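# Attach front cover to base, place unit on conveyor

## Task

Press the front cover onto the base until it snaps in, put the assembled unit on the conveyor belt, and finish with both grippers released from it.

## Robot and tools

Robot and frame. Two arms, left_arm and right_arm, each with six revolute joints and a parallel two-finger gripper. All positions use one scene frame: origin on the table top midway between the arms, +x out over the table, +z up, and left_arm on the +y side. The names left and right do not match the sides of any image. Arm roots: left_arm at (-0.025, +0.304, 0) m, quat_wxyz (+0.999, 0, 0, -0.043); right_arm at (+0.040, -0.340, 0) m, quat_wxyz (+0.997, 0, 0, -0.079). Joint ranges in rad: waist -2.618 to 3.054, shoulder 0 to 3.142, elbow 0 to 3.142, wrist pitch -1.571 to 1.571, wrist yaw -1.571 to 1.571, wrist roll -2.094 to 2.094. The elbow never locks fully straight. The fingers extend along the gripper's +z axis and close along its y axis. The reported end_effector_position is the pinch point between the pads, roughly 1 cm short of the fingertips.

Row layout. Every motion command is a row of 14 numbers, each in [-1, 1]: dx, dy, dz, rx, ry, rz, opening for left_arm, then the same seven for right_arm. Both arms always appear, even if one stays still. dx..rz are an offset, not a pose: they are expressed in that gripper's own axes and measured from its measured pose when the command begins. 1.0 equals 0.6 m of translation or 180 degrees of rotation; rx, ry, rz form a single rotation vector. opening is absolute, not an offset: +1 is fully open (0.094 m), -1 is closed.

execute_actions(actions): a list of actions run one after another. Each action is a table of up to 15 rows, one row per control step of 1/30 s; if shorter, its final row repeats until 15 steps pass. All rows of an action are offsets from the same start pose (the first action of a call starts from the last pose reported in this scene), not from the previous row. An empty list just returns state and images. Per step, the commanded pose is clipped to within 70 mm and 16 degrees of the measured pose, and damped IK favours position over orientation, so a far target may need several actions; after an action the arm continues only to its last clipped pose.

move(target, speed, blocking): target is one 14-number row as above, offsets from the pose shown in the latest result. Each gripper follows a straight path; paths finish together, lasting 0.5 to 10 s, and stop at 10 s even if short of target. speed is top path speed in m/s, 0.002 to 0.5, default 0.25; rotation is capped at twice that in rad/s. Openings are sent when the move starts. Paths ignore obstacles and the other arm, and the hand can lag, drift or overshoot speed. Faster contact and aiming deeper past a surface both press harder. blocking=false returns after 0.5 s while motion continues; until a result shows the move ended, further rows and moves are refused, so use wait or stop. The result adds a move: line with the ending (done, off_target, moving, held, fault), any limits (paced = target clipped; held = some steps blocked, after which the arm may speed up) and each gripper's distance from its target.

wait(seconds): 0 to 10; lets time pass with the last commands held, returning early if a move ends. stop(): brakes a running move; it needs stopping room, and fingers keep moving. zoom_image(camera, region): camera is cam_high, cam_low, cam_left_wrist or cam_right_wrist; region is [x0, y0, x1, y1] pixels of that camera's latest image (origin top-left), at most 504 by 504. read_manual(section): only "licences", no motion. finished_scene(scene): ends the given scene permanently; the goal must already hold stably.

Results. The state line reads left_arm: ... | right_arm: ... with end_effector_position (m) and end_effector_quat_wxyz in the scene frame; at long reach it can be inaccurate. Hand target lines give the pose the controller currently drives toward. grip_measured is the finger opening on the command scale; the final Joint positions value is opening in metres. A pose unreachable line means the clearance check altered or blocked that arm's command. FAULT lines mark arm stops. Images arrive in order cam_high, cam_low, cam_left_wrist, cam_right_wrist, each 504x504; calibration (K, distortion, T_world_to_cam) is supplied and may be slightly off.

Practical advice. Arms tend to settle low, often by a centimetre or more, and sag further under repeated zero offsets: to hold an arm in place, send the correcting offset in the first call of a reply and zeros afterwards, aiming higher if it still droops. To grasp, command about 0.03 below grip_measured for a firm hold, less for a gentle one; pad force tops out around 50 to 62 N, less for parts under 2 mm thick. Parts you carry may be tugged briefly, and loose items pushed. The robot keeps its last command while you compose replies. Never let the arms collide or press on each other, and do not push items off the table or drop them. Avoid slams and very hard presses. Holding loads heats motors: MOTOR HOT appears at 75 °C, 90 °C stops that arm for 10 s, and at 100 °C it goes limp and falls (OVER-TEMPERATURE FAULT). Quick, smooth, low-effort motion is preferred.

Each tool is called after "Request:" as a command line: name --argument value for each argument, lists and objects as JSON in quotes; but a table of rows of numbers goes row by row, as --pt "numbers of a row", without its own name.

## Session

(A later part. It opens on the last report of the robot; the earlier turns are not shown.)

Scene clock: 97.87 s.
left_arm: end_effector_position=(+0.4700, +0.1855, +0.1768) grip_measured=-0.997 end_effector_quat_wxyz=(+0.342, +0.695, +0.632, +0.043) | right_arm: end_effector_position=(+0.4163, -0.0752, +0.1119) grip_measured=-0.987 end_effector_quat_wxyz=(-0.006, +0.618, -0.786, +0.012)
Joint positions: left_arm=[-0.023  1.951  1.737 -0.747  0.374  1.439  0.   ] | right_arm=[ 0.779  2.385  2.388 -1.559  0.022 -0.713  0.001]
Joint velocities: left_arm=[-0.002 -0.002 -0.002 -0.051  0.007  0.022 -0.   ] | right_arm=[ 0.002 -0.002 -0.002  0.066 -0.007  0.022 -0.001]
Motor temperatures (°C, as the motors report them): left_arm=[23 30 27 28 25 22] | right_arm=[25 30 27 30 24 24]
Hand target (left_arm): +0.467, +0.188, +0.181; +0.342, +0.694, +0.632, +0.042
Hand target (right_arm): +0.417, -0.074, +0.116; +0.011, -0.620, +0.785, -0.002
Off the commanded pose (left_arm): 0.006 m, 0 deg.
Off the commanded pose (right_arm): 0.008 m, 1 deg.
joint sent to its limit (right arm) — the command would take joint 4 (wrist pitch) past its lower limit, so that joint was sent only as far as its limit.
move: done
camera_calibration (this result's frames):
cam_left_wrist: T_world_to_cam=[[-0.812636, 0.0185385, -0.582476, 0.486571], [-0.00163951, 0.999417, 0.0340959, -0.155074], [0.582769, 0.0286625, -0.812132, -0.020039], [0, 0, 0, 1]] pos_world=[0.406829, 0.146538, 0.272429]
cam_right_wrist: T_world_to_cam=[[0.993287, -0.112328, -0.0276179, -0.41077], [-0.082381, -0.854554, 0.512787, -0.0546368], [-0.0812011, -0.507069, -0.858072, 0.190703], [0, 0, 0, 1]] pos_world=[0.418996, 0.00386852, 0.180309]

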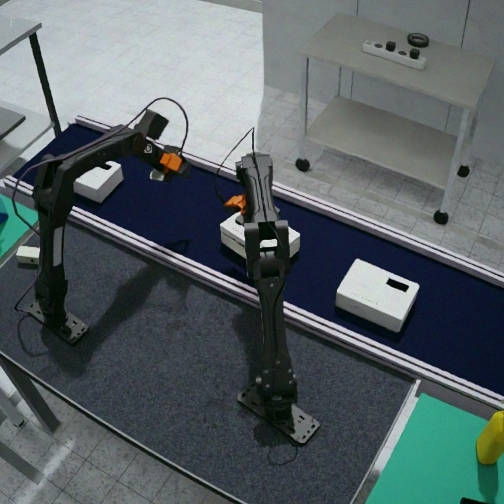

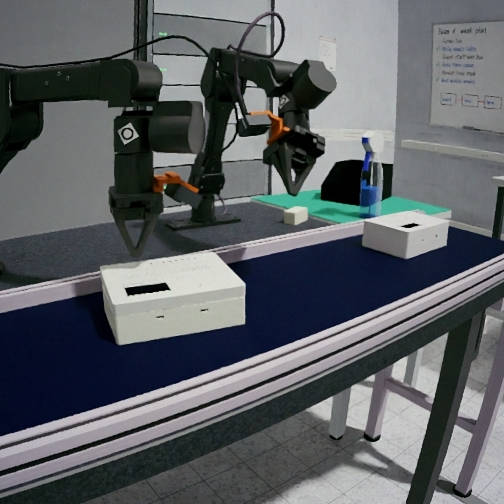

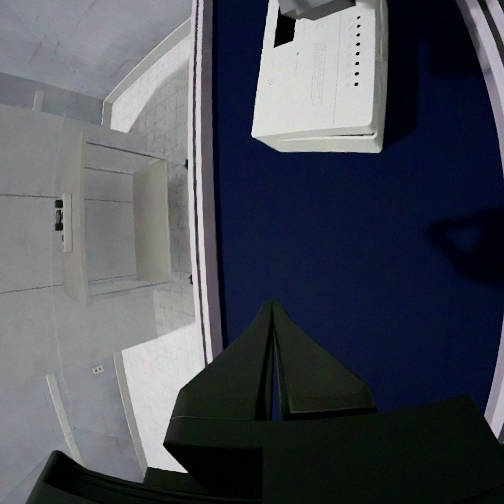

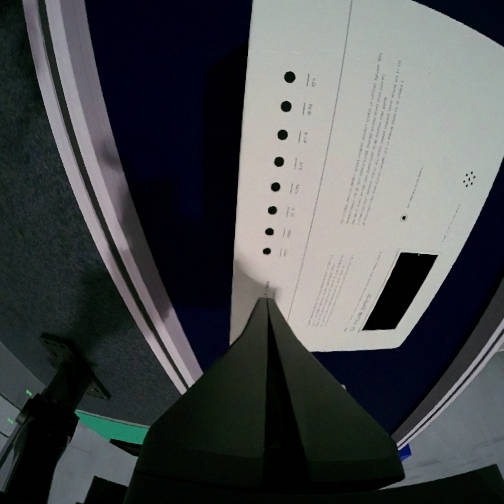

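Request:
move --target '[0,0,-0.01,0,0,0,-1, 0,0,0.15,0,0,0,-1]' --speed 0.06

Request:
move --target '[0,0,0,0,0,0,-1, 0.0,0.1,-0.1,0.12,0,0,-1]' --speed 0.2

Request:
zoom_image --camera "cam_low" --region '[70, 240, 250, 355]'

Request:
zoom_image --camera "cam_right_wrist" --region '[200, 20, 440, 320]'

Scene clock: 99.83 s.
left_arm: end_effector_position=(+0.4700, +0.1855, +0.1768) grip_measured=-0.997 end_effector_quat_wxyz=(+0.342, +0.695, +0.631, +0.043) | right_arm: end_effector_position=(+0.4147, -0.0765, +0.0947) grip_measured=-0.987 end_effector_quat_wxyz=(-0.053, +0.617, -0.785, +0.014)
Joint positions: left_arm=[-0.023  1.951  1.737 -0.747  0.374  1.441  0.   ] | right_arm=[ 0.779  2.222  2.035 -1.277  0.023 -0.713  0.001]
Joint velocities: left_arm=[-0.007  0.012  0.022  0.007  0.022 -0.007 -0.   ] | right_arm=[ 0.007 -0.017 -0.022 -0.022  0.051 -0.022 -0.   ]
Motor temperatures (°C, as the motors report them): left_arm=[23 30 27 28 25 22] | right_arm=[25 30 27 30 24 24]
Hand target (left_arm): +0.467, +0.188, +0.181; +0.342, +0.695, +0.632, +0.043
Hand target (right_arm): +0.411, -0.080, +0.029; +0.004, -0.618, +0.786, -0.011
Off the commanded pose (left_arm): 0.006 m, 0 deg.
Off the commanded pose (right_arm): 0.073 m, 5 deg; position clipped at the last step of the last action.
move: off_target (right_arm); limits=paced
camera_calibration (this result's frames):
cam_left_wrist: T_world_to_cam=[[-0.81214, 0.0202661, -0.583111, 0.486129], [-0.000212871, 0.999386, 0.0350304, -0.155904], [0.583463, 0.0285737, -0.811637, -0.020436], [0, 0, 0, 1]] pos_world=[0.406695, 0.146541, 0.272342]
cam_right_wrist: T_world_to_cam=[[0.992798, -0.112364, 0.0415439, -0.416202], [-0.118852, -0.880356, 0.459181, -0.0287908], [-0.0150219, -0.460811, -0.887371, 0.154024], [0, 0, 0, 1]] pos_world=[0.412097, -0.00113621, 0.167187]

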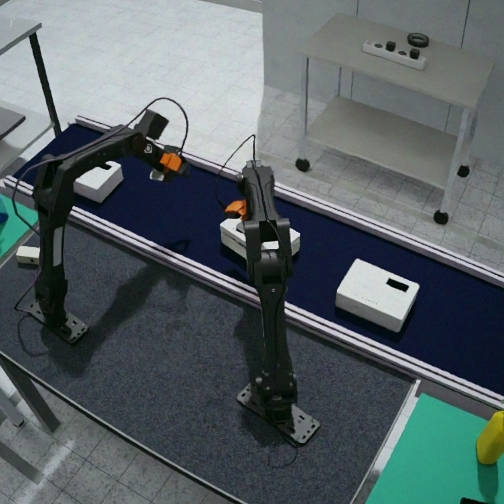

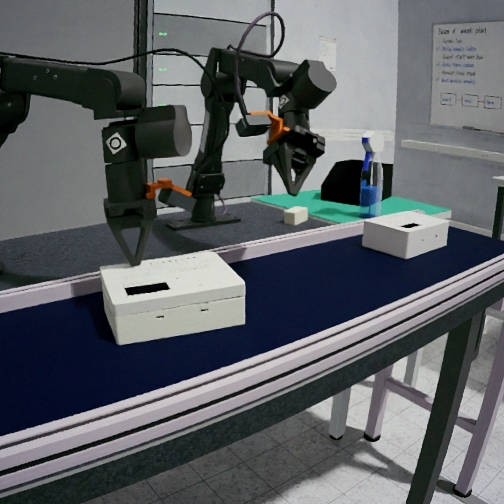

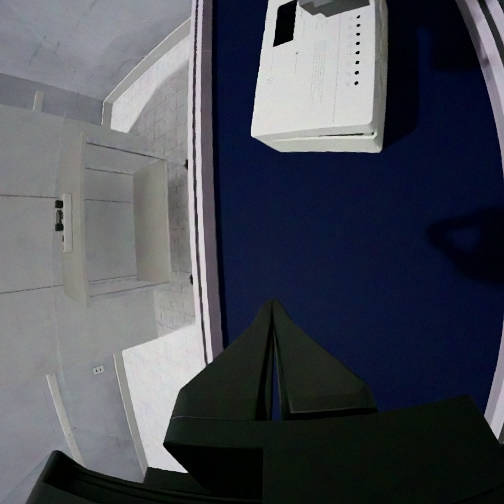

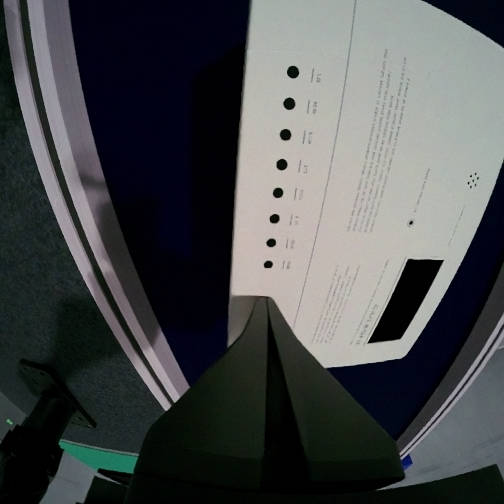

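Scene clock: 101.33 s.
left_arm: end_effector_position=(+0.4700, +0.1856, +0.1768) grip_measured=-0.997 end_effector_quat_wxyz=(+0.341, +0.695, +0.631, +0.043) | right_arm: end_effector_position=(+0.3511, -0.0633, +0.1453) grip_measured=-0.987 end_effector_quat_wxyz=(-0.153, +0.603, -0.767, +0.156)
Joint positions: left_arm=[-0.023  1.951  1.737 -0.747  0.374  1.441  0.   ] | right_arm=[ 1.039  1.888  1.668 -1.106  0.37  -0.498  0.001]
Joint velocities: left_arm=[-0.002 -0.007 -0.002  0.007 -0.051 -0.007 -0.001] | right_arm=[ 0.002  0.007  0.002  0.022  0.066 -0.037 -0.001]
Motor temperatures (°C, as the motors report them): left_arm=[23 30 27 28 25 22] | right_arm=[25 30 27 30 24 24]
Hand target (left_arm): +0.470, +0.186, +0.177; +0.342, +0.695, +0.631, +0.043
Hand target (right_arm): +0.351, -0.064, +0.151; +0.166, -0.595, +0.770, -0.160
Off the commanded pose (left_arm): 0.000 m, 0 deg.
Off the commanded pose (right_arm): 0.004 m, 2 deg.
move: done
camera_calibration (this result's frames):
cam_left_wrist: T_world_to_cam=[[-0.812125, 0.02027, -0.583132, 0.486129], [-0.000432423, 0.999375, 0.035341, -0.155915], [0.583484, 0.0289535, -0.811609, -0.020552], [0, 0, 0, 1]] pos_world=[0.406722, 0.146558, 0.272307]
cam_right_wrist: T_world_to_cam=[[0.920207, -0.102902, 0.377663, -0.376391], [-0.288214, -0.830966, 0.475844, 0.0122452], [0.26486, -0.546723, -0.794319, 0.0868783], [0, 0, 0, 1]] pos_world=[0.326877, 0.0189423, 0.205331]

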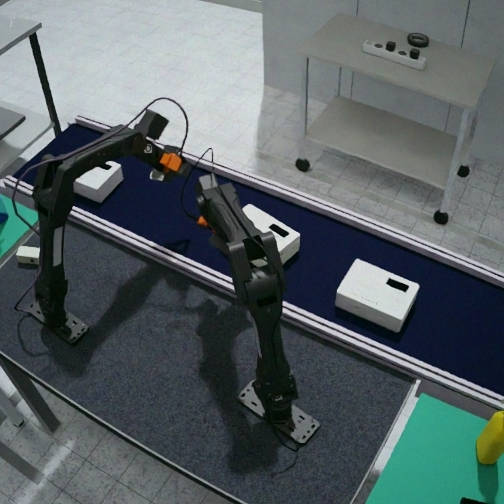

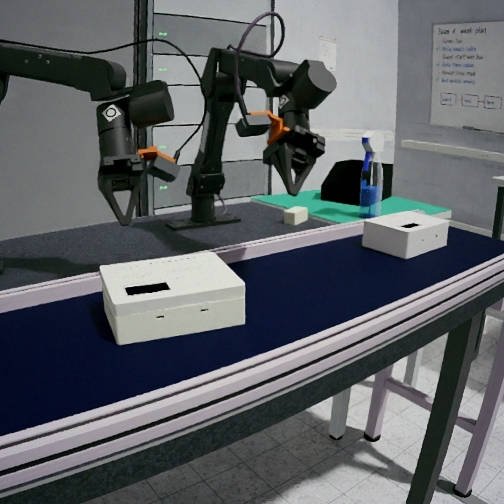

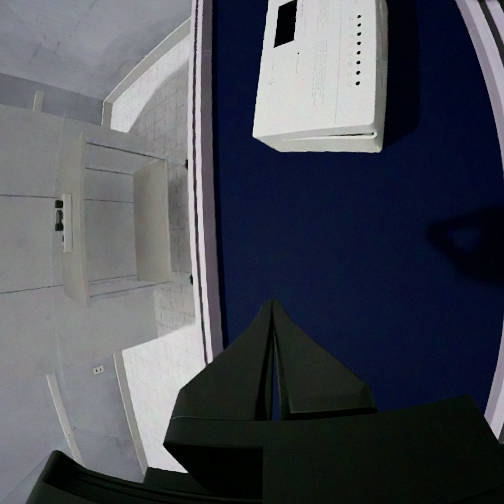

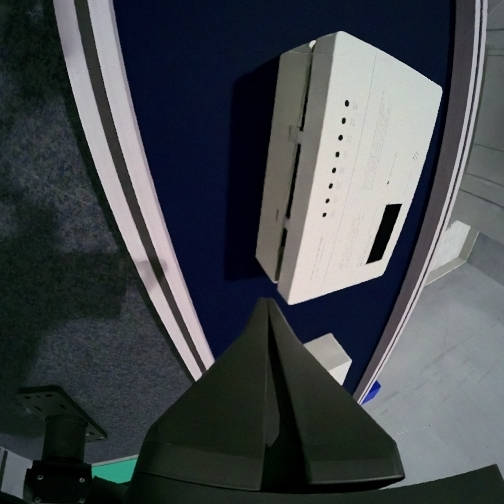

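Region (70, 240, 250, 355) of cam_low's 504x504 image, scaled by 2.800, with more detail than that image has; it fills the top 322 rows of this view, and the rest is white.

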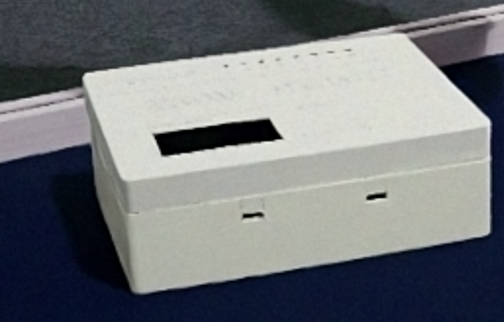

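Region (200, 20, 440, 320) of cam_right_wrist's 504x504 image, scaled by 1.680, with more detail than that image has; it fills the left 403 columns of this view, and the rest is white.

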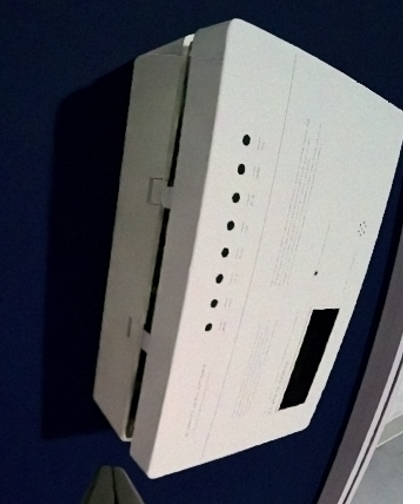

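Request:
move --target '[-0.062,-0.091,0.24,0.031,-0.044,0.063,-1, 0.106,-0.099,0.063,-0.14,0.0155,0,-1]' --speed 0.25

Scene clock: 104.37 s.
left_arm: end_effector_position=(+0.4807, +0.0995, +0.0372) grip_measured=-0.997 end_effector_quat_wxyz=(+0.325, +0.770, +0.549, -0.003) | right_arm: end_effector_position=(+0.4034, -0.1461, +0.1275) grip_measured=-0.987 end_effector_quat_wxyz=(+0.005, +0.615, -0.788, +0.010)
Joint positions: left_arm=[-0.17   2.247  1.657 -0.446  0.41   1.535  0.   ] | right_arm=[ 0.656  2.147  2.05  -1.479  0.022 -0.828  0.001]
Joint velocities: left_arm=[-0.012  0.002  0.007 -0.051 -0.007  0.051 -0.001] | right_arm=[-0.017 -0.002 -0.007 -0.022  0.022  0.007  0.001]
Motor temperatures (°C, as the motors report them): left_arm=[23 30 27 28 25 22] | right_arm=[25 30 27 30 24 24]
Hand target (left_arm): +0.485, +0.092, +0.050; +0.343, +0.771, +0.536, -0.003
Hand target (right_arm): +0.404, -0.142, +0.131; -0.001, -0.620, +0.785, -0.001
Off the commanded pose (left_arm): 0.019 m, 3 deg.
Off the commanded pose (right_arm): 0.008 m, 1 deg.
move: off_target (left_arm)
camera_calibration (this result's frames):
cam_left_wrist: T_world_to_cam=[[-0.802074, 0.228395, -0.551827, 0.388388], [0.238557, 0.969594, 0.0545655, -0.177589], [0.54751, -0.0878763, -0.832172, -0.107889], [0, 0, 0, 1]] pos_world=[0.412951, 0.0740029, 0.134231]
cam_right_wrist: T_world_to_cam=[[0.991771, -0.119967, -0.0447015, -0.403877], [-0.078931, -0.84788, 0.52428, -0.126149], [-0.100798, -0.516437, -0.850372, 0.172672], [0, 0, 0, 1]] pos_world=[0.408001, -0.0662371, 0.194919]

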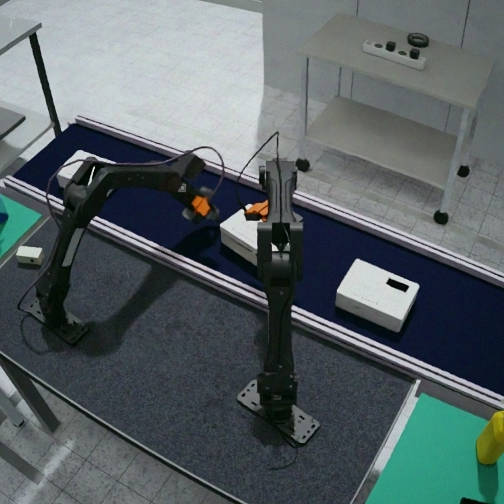

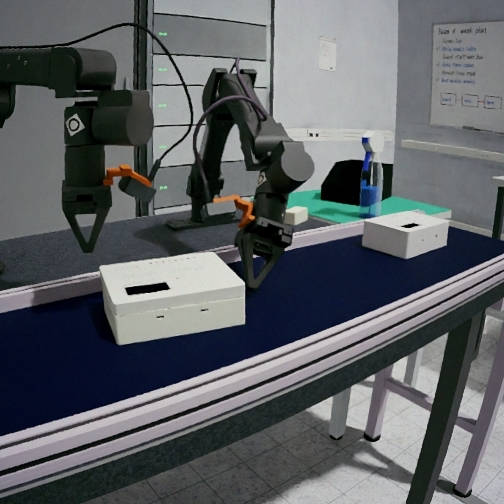

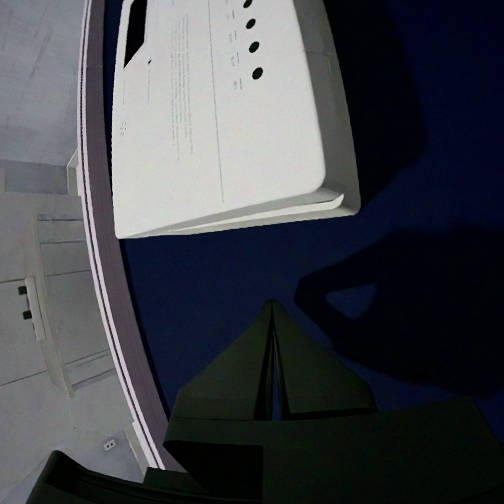

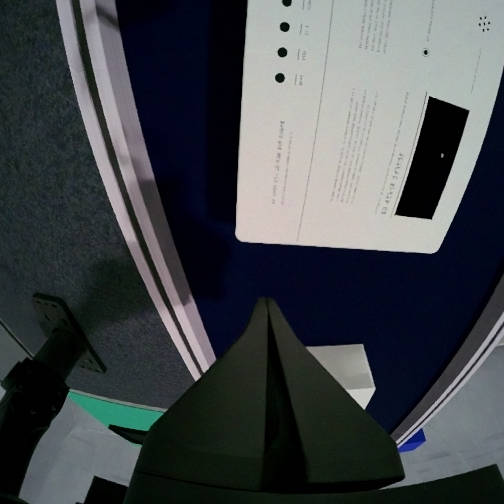

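Request:
move --target '[-0.169,0.025,0.055,0,0,0,-1, 0.15,0.03,-0.03,0,0,0,-1]' --speed 0.07

Scene clock: 106.47 s.
left_arm: end_effector_position=(+0.4673, +0.0013, +0.0522) grip_measured=-0.997 end_effector_quat_wxyz=(+0.325, +0.771, +0.548, +0.006) | right_arm: end_effector_position=(+0.3634, -0.2245, +0.1439) grip_measured=-0.987 end_effector_quat_wxyz=(-0.014, -0.614, +0.789, -0.008)
Joint positions: left_arm=[-0.382  2.294  1.788 -0.457  0.28   1.35   0.   ] | right_arm=[ 0.511  1.871  1.715 -1.438  0.023 -0.971  0.001]
Joint velocities: left_arm=[ 0.007 -0.002 -0.012 -0.007 -0.051  0.007  0.   ] | right_arm=[-0.017 -0.002 -0.002  0.037  0.022  0.022 -0.   ]
Motor temperatures (°C, as the motors report them): left_arm=[23 31 28 28 25 22] | right_arm=[25 30 26 30 24 24]
Hand target (left_arm): +0.464, -0.006, +0.053; +0.324, +0.771, +0.548, -0.003
Hand target (right_arm): +0.363, -0.229, +0.147; -0.006, -0.615, +0.788, -0.011
Off the commanded pose (left_arm): 0.008 m, 1 deg.
Off the commanded pose (right_arm): 0.005 m, 1 deg.
move: done
camera_calibration (this result's frames):
cam_left_wrist: T_world_to_cam=[[-0.794664, 0.230312, -0.561663, 0.405445], [0.233183, 0.970062, 0.06786, -0.0781857], [0.560477, -0.0770445, -0.824578, -0.103195], [0, 0, 0, 1]] pos_world=[0.398263, -0.0254845, 0.147937]
cam_right_wrist: T_world_to_cam=[[0.990477, -0.12267, -0.0625068, -0.37045], [-0.0709097, -0.843693, 0.532122, -0.207423], [-0.118012, -0.522622, -0.844357, 0.14605], [0, 0, 0, 1]] pos_world=[0.36945, -0.144115, 0.210537]

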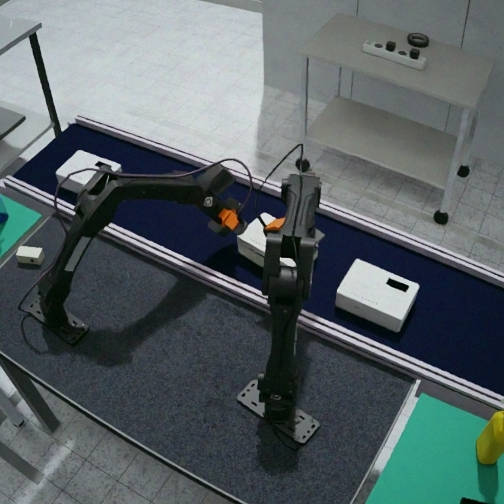

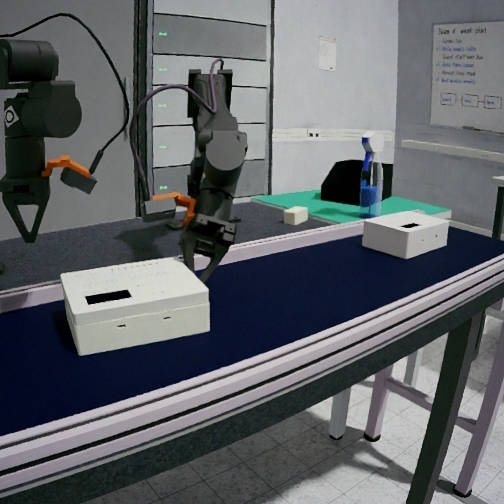

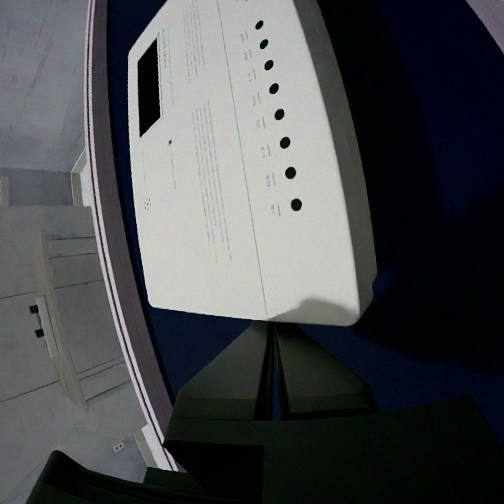

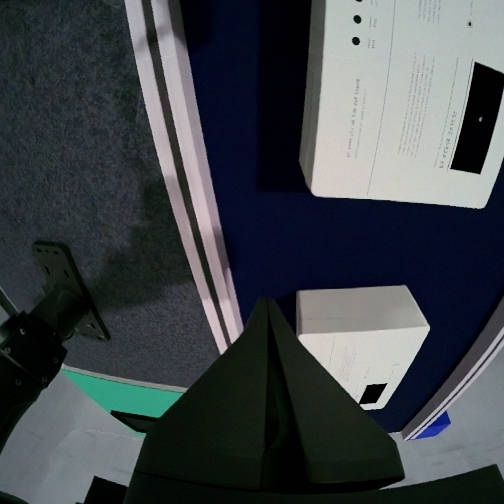

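Request:
move --target '[0.172,0.016,-0.28,0,0,0,-1, -0.173,-0.042,0.04,0,0,0,-1]' --speed 0.2

Request:
zoom_image --camera "cam_low" --region '[40, 240, 230, 365]'

Scene clock: 108.63 s.
left_arm: end_effector_position=(+0.4592, +0.1742, +0.1436) grip_measured=-0.997 end_effector_quat_wxyz=(+0.316, +0.769, +0.556, +0.014) | right_arm: end_effector_position=(+0.4136, -0.1358, +0.1122) grip_measured=-0.987 end_effector_quat_wxyz=(+0.017, +0.615, -0.788, +0.009)
Joint positions: left_arm=[-0.026  2.025  1.755 -0.814  0.44   1.668  0.   ] | right_arm=[ 0.667  2.24   2.139 -1.5    0.023 -0.818  0.001]
Joint velocities: left_arm=[-0.012  0.012  0.017  0.037  0.022 -0.022  0.   ] | right_arm=[-0.017  0.002  0.002  0.037 -0.066 -0.007 -0.001]
Motor temperatures (°C, as the motors report them): left_arm=[23 31 28 28 25 22] | right_arm=[25 30 27 30 24 24]
Hand target (left_arm): +0.456, +0.169, +0.157; +0.327, +0.770, +0.548, +0.008
Hand target (right_arm): +0.414, -0.131, +0.117; -0.013, -0.615, +0.789, -0.007
Off the commanded pose (left_arm): 0.012 m, 2 deg.
Off the commanded pose (right_arm): 0.007 m, 0 deg.
move: off_target (left_arm)
camera_calibration (this result's frames):
cam_left_wrist: T_world_to_cam=[[-0.800834, 0.227123, -0.554148, 0.412813], [0.214804, 0.972664, 0.0882281, -0.24519], [0.559038, -0.0483774, -0.827729, -0.0138962], [0, 0, 0, 1]] pos_world=[0.391031, 0.144056, 0.23889]
cam_right_wrist: T_world_to_cam=[[0.990619, -0.12066, -0.0641489, -0.410869], [-0.0676507, -0.840888, 0.536965, -0.113709], [-0.118732, -0.527588, -0.841162, 0.170827], [0, 0, 0, 1]] pos_world=[0.419605, -0.0550661, 0.178394]

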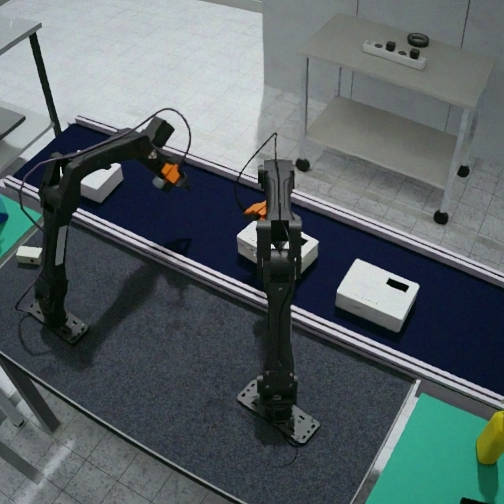

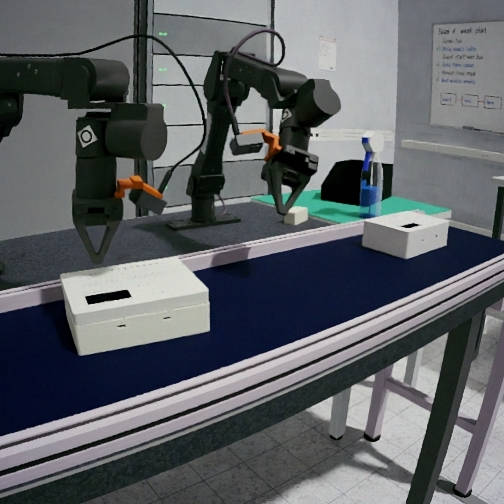

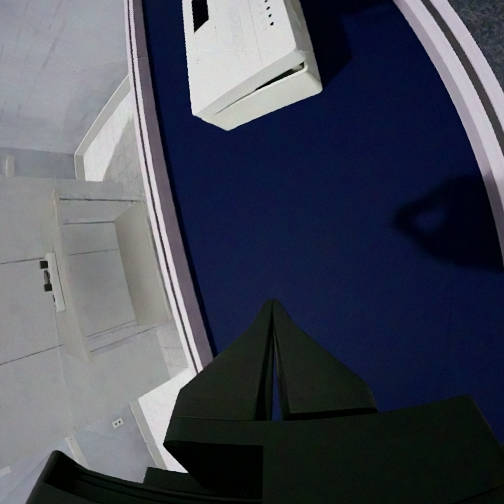

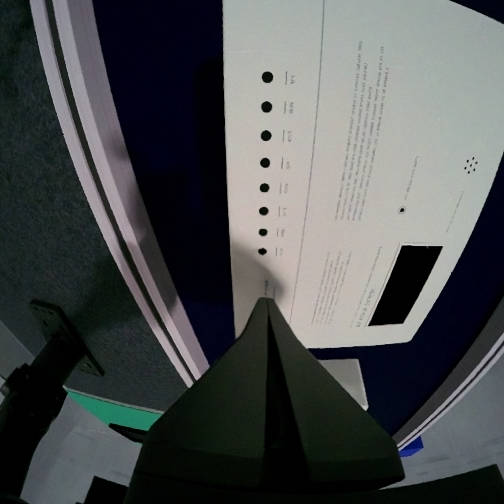

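Region (40, 240, 230, 365) of cam_low's 504x504 image, scaled by 2.653, with more detail than that image has; it fills the top 332 rows of this view, and the rest is white.

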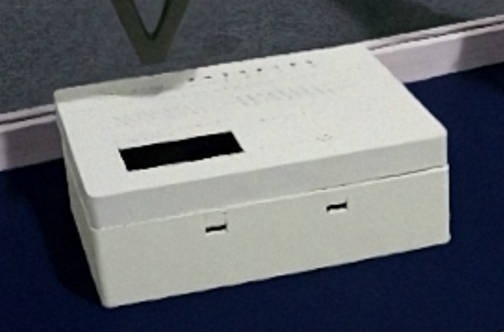

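Request:
zoom_image --camera "cam_left_wrist" --region '[170, 0, 350, 140]'

Region (170, 0, 350, 140) of cam_left_wrist's 504x504 image, scaled by 2.800, with more detail than that image has.

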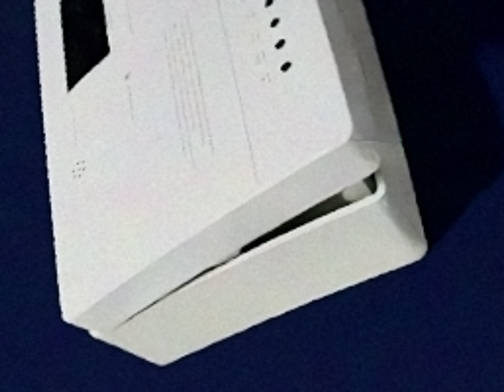

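Request:
move --target '[0,0,-0.015,0,0,0,-1, 0,0,0.15,0,0,0,-1]' --speed 0.1

Scene clock: 110.03 s.
left_arm: end_effector_position=(+0.4590, +0.1744, +0.1434) grip_measured=-0.997 end_effector_quat_wxyz=(+0.315, +0.771, +0.554, +0.015) | right_arm: end_effector_position=(+0.4110, -0.1375, +0.0938) grip_measured=-0.987 end_effector_quat_wxyz=(+0.032, -0.615, +0.788, -0.017)
Joint positions: left_arm=[-0.026  2.025  1.755 -0.816  0.439  1.674  0.   ] | right_arm=[ 0.667  2.102  1.844 -1.244  0.024 -0.818  0.001]
Joint velocities: left_arm=[-0.002 -0.002 -0.007 -0.051 -0.022 -0.037 -0.   ] | right_arm=[-0.007 -0.007 -0.002 -0.066  0.007 -0.11  -0.   ]
Motor temperatures (°C, as the motors report them): left_arm=[23 31 28 28 25 22] | right_arm=[25 30 26 30 24 24]
Hand target (left_arm): +0.456, +0.178, +0.151; +0.316, +0.769, +0.556, +0.015
Hand target (right_arm): +0.404, -0.142, +0.029; -0.019, -0.615, +0.788, -0.009
Off the commanded pose (left_arm): 0.009 m, 0 deg.
Off the commanded pose (right_arm): 0.072 m, 6 deg; position clipped at the last step of the last action.
move: off_target (right_arm); limits=paced
camera_calibration (this result's frames):
cam_left_wrist: T_world_to_cam=[[-0.798964, 0.232126, -0.554774, 0.410887], [0.218765, 0.971485, 0.0914286, -0.247346], [0.560178, -0.0483169, -0.826962, -0.0145698], [0, 0, 0, 1]] pos_world=[0.390556, 0.144211, 0.238516]
cam_right_wrist: T_world_to_cam=[[0.992691, -0.119559, 0.0164382, -0.417899], [-0.112281, -0.865033, 0.48899, -0.085914], [-0.0442433, -0.487261, -0.872135, 0.131971], [0, 0, 0, 1]] pos_world=[0.411037, -0.0599777, 0.163977]

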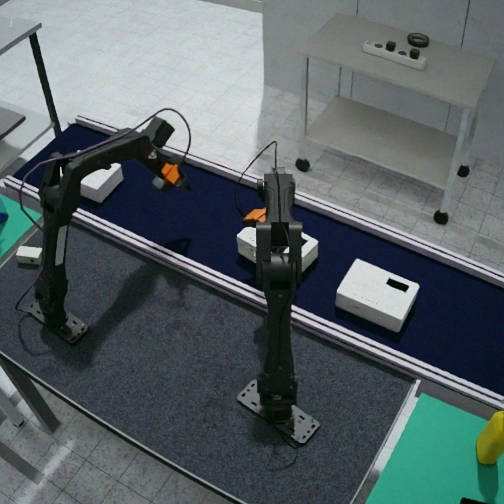

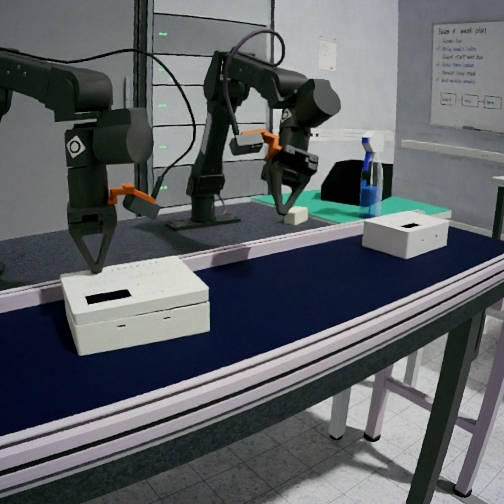

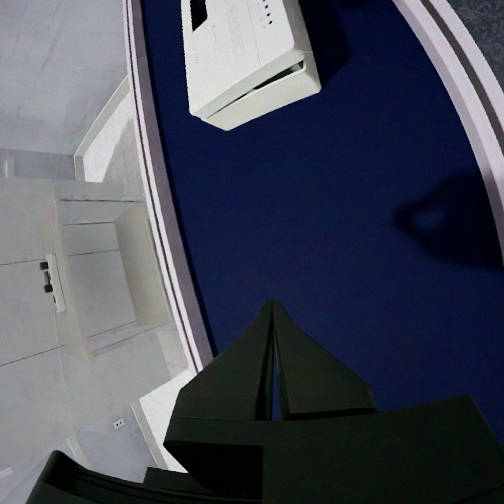

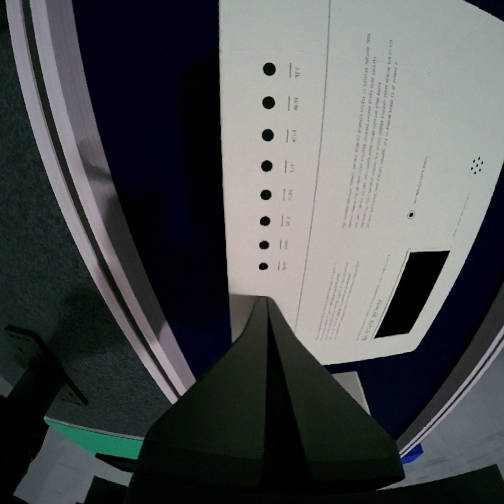

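Request:
execute_actions --actions '[[[0,0,-0.015,0,0,0,-1,-0.006,-0.041,0.108,0,0,0,-1]]]'

Request:
wait --seconds 0.5

Request:
zoom_image --camera "cam_low" --region '[40, 240, 230, 365]'

Scene clock: 110.73 s.
left_arm: end_effector_position=(+0.4590, +0.1744, +0.1434) grip_measured=-0.997 end_effector_quat_wxyz=(+0.315, +0.772, +0.552, +0.016) | right_arm: end_effector_position=(+0.4503, -0.1307, +0.0935) grip_measured=-0.987 end_effector_quat_wxyz=(+0.103, -0.610, +0.785, -0.035)
Joint positions: left_arm=[-0.026  2.025  1.755 -0.816  0.439  1.679  0.   ] | right_arm=[ 0.641  2.111  1.836 -1.081  0.031 -0.843  0.001]
Joint velocities: left_arm=[-0.022  0.007  0.002 -0.051  0.037  0.066 -0.   ] | right_arm=[-0.017  0.007 -0.032  0.037 -0.007 -0.066  0.   ]
Motor temperatures (°C, as the motors report them): left_arm=[23 31 28 28 25 22] | right_arm=[25 30 26 30 24 24]
Hand target (left_arm): +0.456, +0.178, +0.151; +0.315, +0.770, +0.554, +0.015
Hand target (right_arm): +0.435, -0.141, +0.035; +0.032, -0.614, +0.788, -0.017
Off the commanded pose (left_arm): 0.009 m, 0 deg.
Off the commanded pose (right_arm): 0.064 m, 8 deg.
camera_calibration (this result's frames):
cam_left_wrist: T_world_to_cam=[[-0.796569, 0.236643, -0.556307, 0.409221], [0.222685, 0.970357, 0.0939122, -0.249305], [0.56204, -0.0490737, -0.825653, -0.0154803], [0, 0, 0, 1]] pos_world=[0.39019, 0.144316, 0.238284]
cam_right_wrist: T_world_to_cam=[[0.981915, -0.12622, 0.141108, -0.463826], [-0.174564, -0.892104, 0.416746, -0.0441951], [0.0732812, -0.433841, -0.898004, 0.0932815], [0, 0, 0, 1]] pos_world=[0.440887, -0.0575013, 0.167635]

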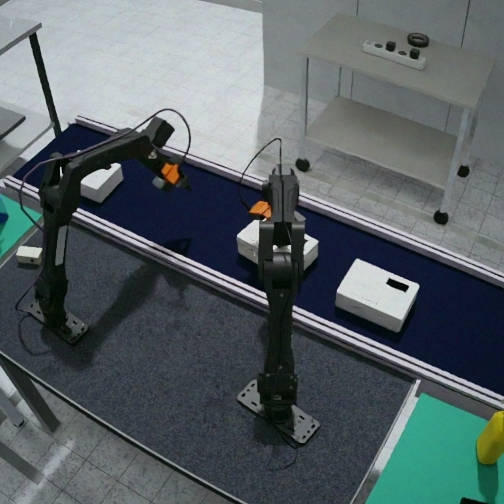

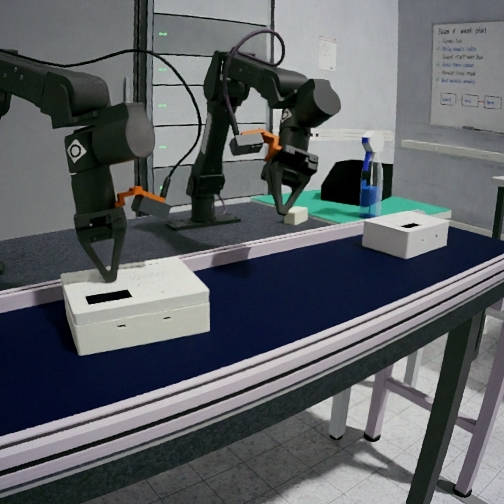

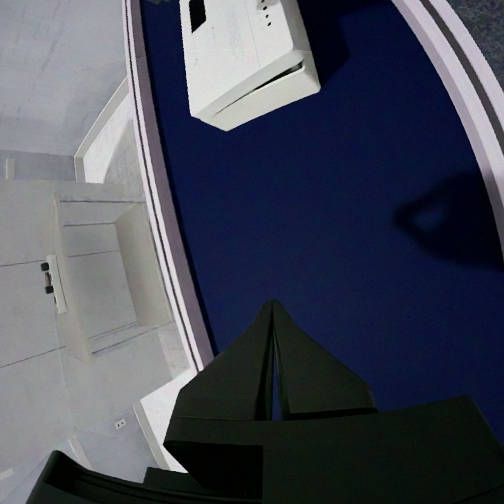

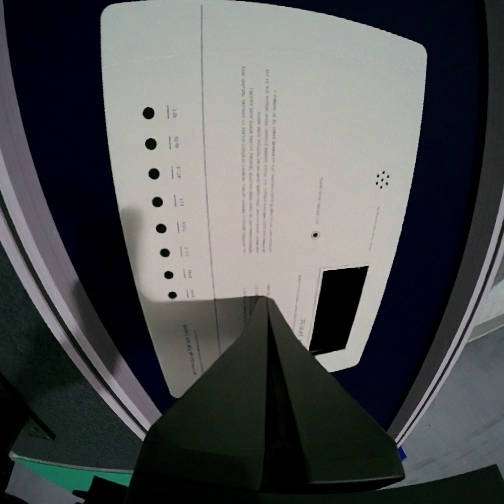

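Scene clock: 111.23 s.
left_arm: end_effector_position=(+0.4590, +0.1744, +0.1434) grip_measured=-0.997 end_effector_quat_wxyz=(+0.315, +0.772, +0.551, +0.016) | right_arm: end_effector_position=(+0.4537, -0.1295, +0.0933) grip_measured=-0.987 end_effector_quat_wxyz=(+0.109, -0.610, +0.784, -0.037)
Joint positions: left_arm=[-0.026  2.025  1.755 -0.816  0.439  1.68   0.   ] | right_arm=[ 0.641  2.113  1.836 -1.066  0.034 -0.844  0.001]
Joint velocities: left_arm=[ 0.007 -0.002  0.002  0.022  0.022 -0.051 -0.   ] | right_arm=[-0.022 -0.002 -0.012 -0.022  0.037 -0.066 -0.   ]
Motor temperatures (°C, as the motors report them): left_arm=[23 31 28 28 25 22] | right_arm=[25 30 26 30 24 24]
Hand target (left_arm): +0.456, +0.178, +0.151; +0.315, +0.771, +0.554, +0.015
Hand target (right_arm): +0.435, -0.141, +0.035; +0.031, -0.614, +0.788, -0.017
Off the commanded pose (left_arm): 0.009 m, 0 deg.
Off the commanded pose (right_arm): 0.065 m, 9 deg.
wait: 0.50 s; at rest by 0.27 s
camera_calibration (this result's frames):
cam_left_wrist: T_world_to_cam=[[-0.796397, 0.236965, -0.556416, 0.409101], [0.222965, 0.970275, 0.0940898, -0.249445], [0.562172, -0.0491281, -0.82556, -0.0155451], [0, 0, 0, 1]] pos_world=[0.390163, 0.144324, 0.238267]
cam_right_wrist: T_world_to_cam=[[0.980115, -0.126217, 0.153114, -0.467289], [-0.179394, -0.893407, 0.411875, -0.0400115], [0.0848075, -0.431153, -0.898285, 0.0885134], [0, 0, 0, 1]] pos_world=[0.443313, -0.0565636, 0.167538]

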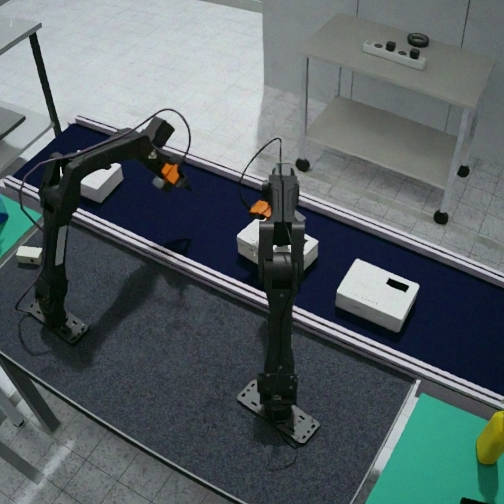

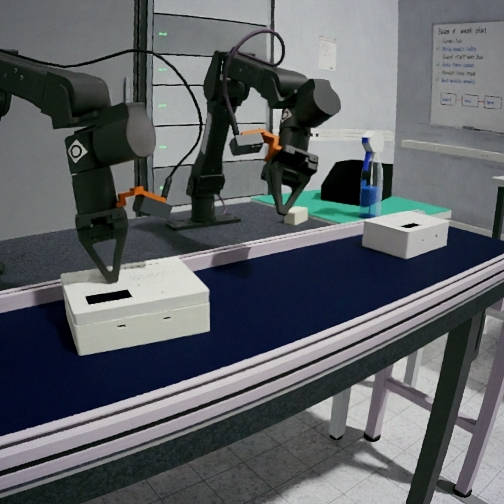

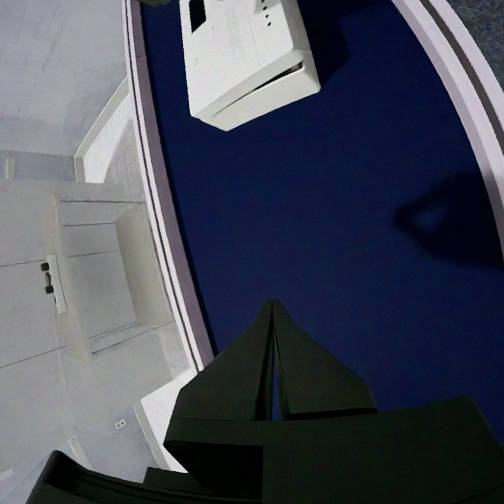

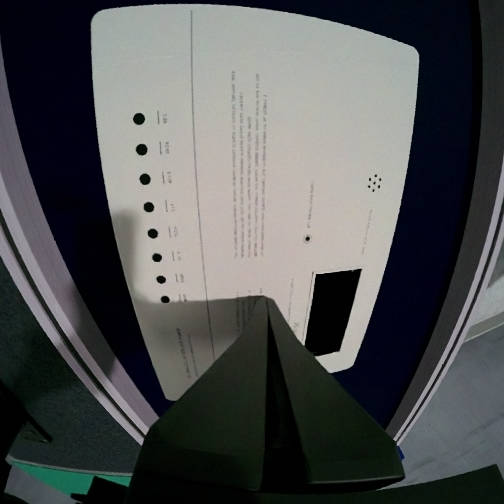

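Region (40, 240, 230, 365) of cam_low's 504x504 image, scaled by 2.653, with more detail than that image has; it fills the top 332 rows of this view, and the rest is white.

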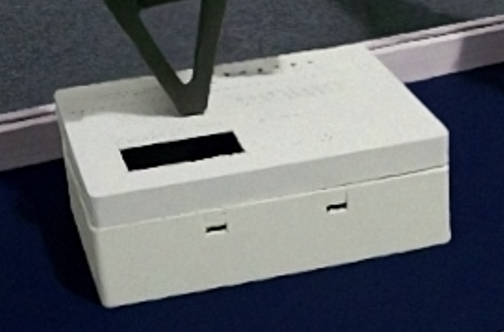

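Request:
execute_actions --actions '[]'

Scene clock: 111.70 s.
left_arm: end_effector_position=(+0.4590, +0.1744, +0.1434) grip_measured=-0.997 end_effector_quat_wxyz=(+0.315, +0.772, +0.551, +0.016) | right_arm: end_effector_position=(+0.4540, -0.1295, +0.0934) grip_measured=-0.987 end_effector_quat_wxyz=(+0.109, -0.610, +0.784, -0.037)
Joint positions: left_arm=[-0.026  2.025  1.755 -0.816  0.439  1.68   0.   ] | right_arm=[ 0.641  2.113  1.836 -1.065  0.035 -0.844  0.001]
Joint velocities: left_arm=[-0.007  0.002  0.007 -0.022 -0.007 -0.007  0.001] | right_arm=[-0.002  0.007 -0.012 -0.051  0.081  0.051 -0.   ]
Motor temperatures (°C, as the motors report them): left_arm=[23 31 28 28 25 22] | right_arm=[25 30 26 30 24 24]
Hand target (left_arm): +0.456, +0.178, +0.151; +0.315, +0.771, +0.554, +0.015
Hand target (right_arm): +0.435, -0.141, +0.035; +0.032, -0.614, +0.788, -0.017
Off the commanded pose (left_arm): 0.009 m, 0 deg.
Off the commanded pose (right_arm): 0.065 m, 9 deg.
camera_calibration (this result's frames):
cam_left_wrist: T_world_to_cam=[[-0.796397, 0.236965, -0.556416, 0.409101], [0.222965, 0.970275, 0.0940898, -0.249445], [0.562172, -0.0491281, -0.82556, -0.0155451], [0, 0, 0, 1]] pos_world=[0.390163, 0.144324, 0.238267]
cam_right_wrist: T_world_to_cam=[[0.979922, -0.126332, 0.154251, -0.467596], [-0.179959, -0.893475, 0.411482, -0.0396439], [0.085836, -0.430979, -0.89827, 0.088133], [0, 0, 0, 1]] pos_world=[0.443508, -0.0565097, 0.167607]

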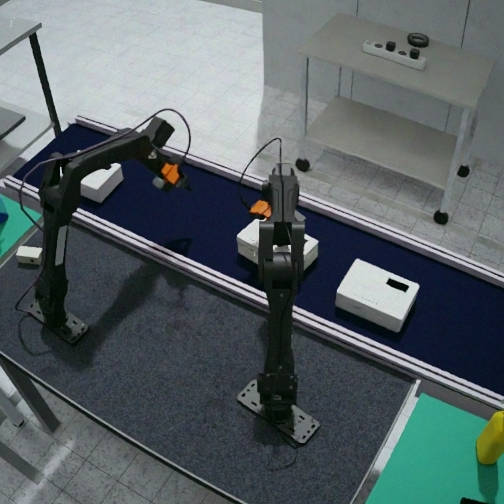

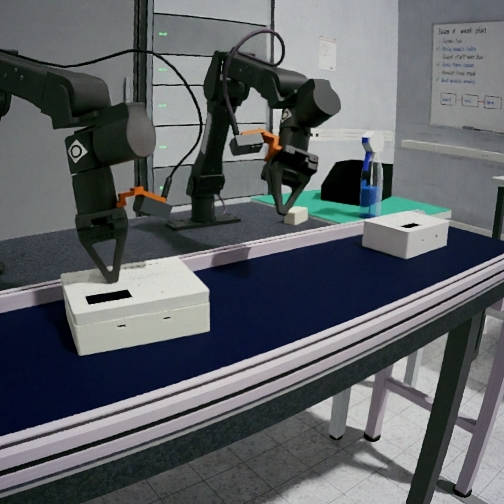

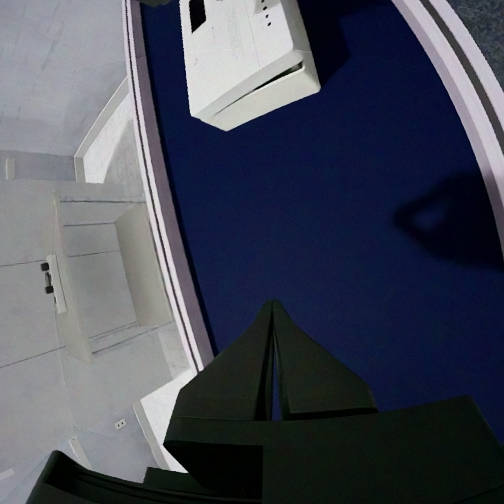

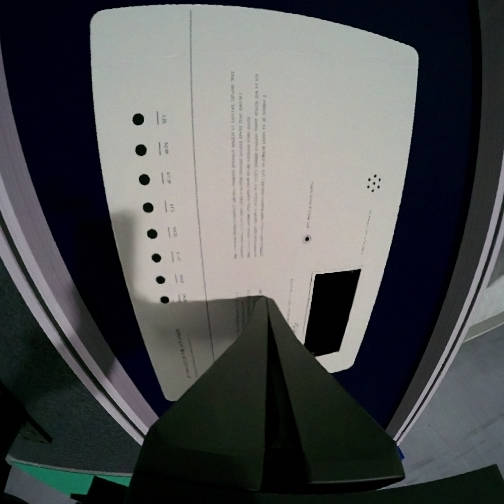

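Request:
move --target '[0,0,-0.012,0,0,0,-1, -0.008,-0.013,-0.07,-0.061,0.04,0,-1]' --speed 0.15

Scene clock: 113.77 s.
left_arm: end_effector_position=(+0.4591, +0.1745, +0.1433) grip_measured=-0.997 end_effector_quat_wxyz=(+0.315, +0.773, +0.550, +0.017) | right_arm: end_effector_position=(+0.4503, -0.1281, +0.1321) grip_measured=-0.987 end_effector_quat_wxyz=(-0.030, +0.617, -0.787, +0.015)
Joint positions: left_arm=[-0.026  2.025  1.755 -0.816  0.438  1.684  0.   ] | right_arm=[ 0.641  2.345  2.397 -1.558  0.018 -0.849  0.001]
Joint velocities: left_arm=[ 0.002  0.002 -0.017 -0.037 -0.007 -0.007  0.   ] | right_arm=[ 0.022  0.002 -0.007 -0.066 -0.037 -0.022 -0.   ]
Motor temperatures (°C, as the motors report them): left_arm=[23 31 28 28 25 22] | right_arm=[25 30 26 30 24 24]
Hand target (left_arm): +0.456, +0.178, +0.149; +0.315, +0.772, +0.551, +0.016
Hand target (right_arm): +0.453, -0.131, +0.136; +0.034, -0.615, +0.788, -0.006
Off the commanded pose (left_arm): 0.007 m, 0 deg.
Off the commanded pose (right_arm): 0.006 m, 4 deg.
joint sent to its limit (right arm) — the command would take joint 4 (wrist pitch) past its lower limit, so that joint was sent only as far as its limit.
move: off_target (right_arm)
camera_calibration (this result's frames):
cam_left_wrist: T_world_to_cam=[[-0.794542, 0.2406, -0.557507, 0.407747], [0.225684, 0.969388, 0.0967141, -0.251035], [0.56371, -0.0489772, -0.824519, -0.0164854], [0, 0, 0, 1]] pos_world=[0.38992, 0.144439, 0.238008]
cam_right_wrist: T_world_to_cam=[[0.993388, -0.114326, 0.0104544, -0.455315], [-0.104841, -0.86631, 0.488381, -0.0954994], [-0.0467781, -0.486248, -0.872568, 0.17303], [0, 0, 0, 1]] pos_world=[0.450387, -0.0506512, 0.20238]

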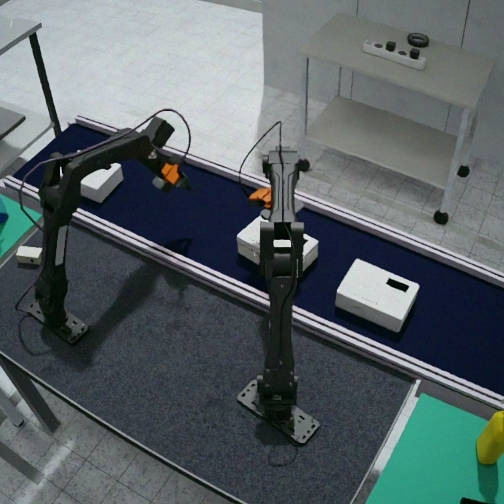

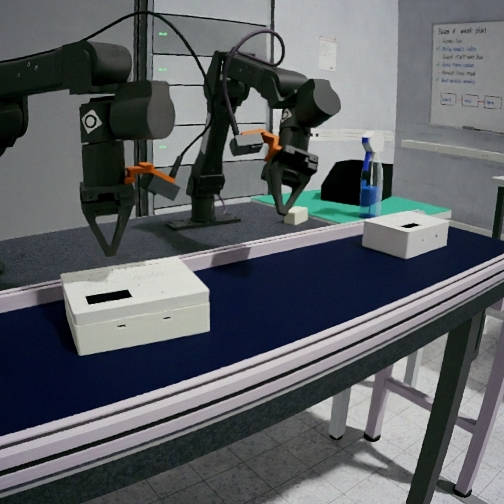

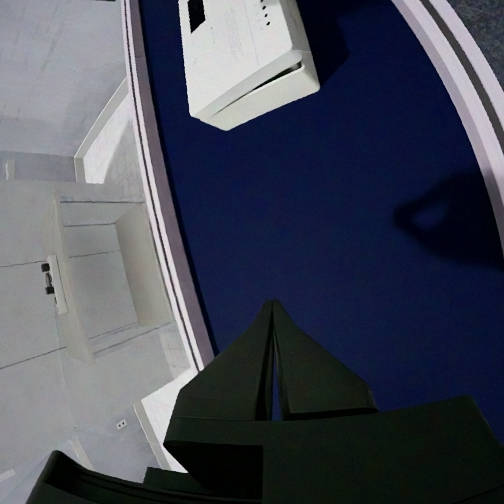

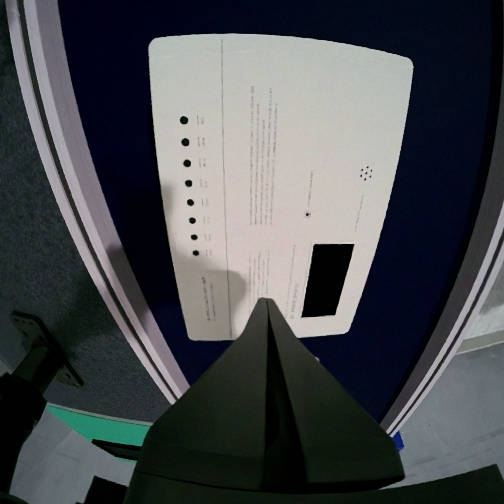

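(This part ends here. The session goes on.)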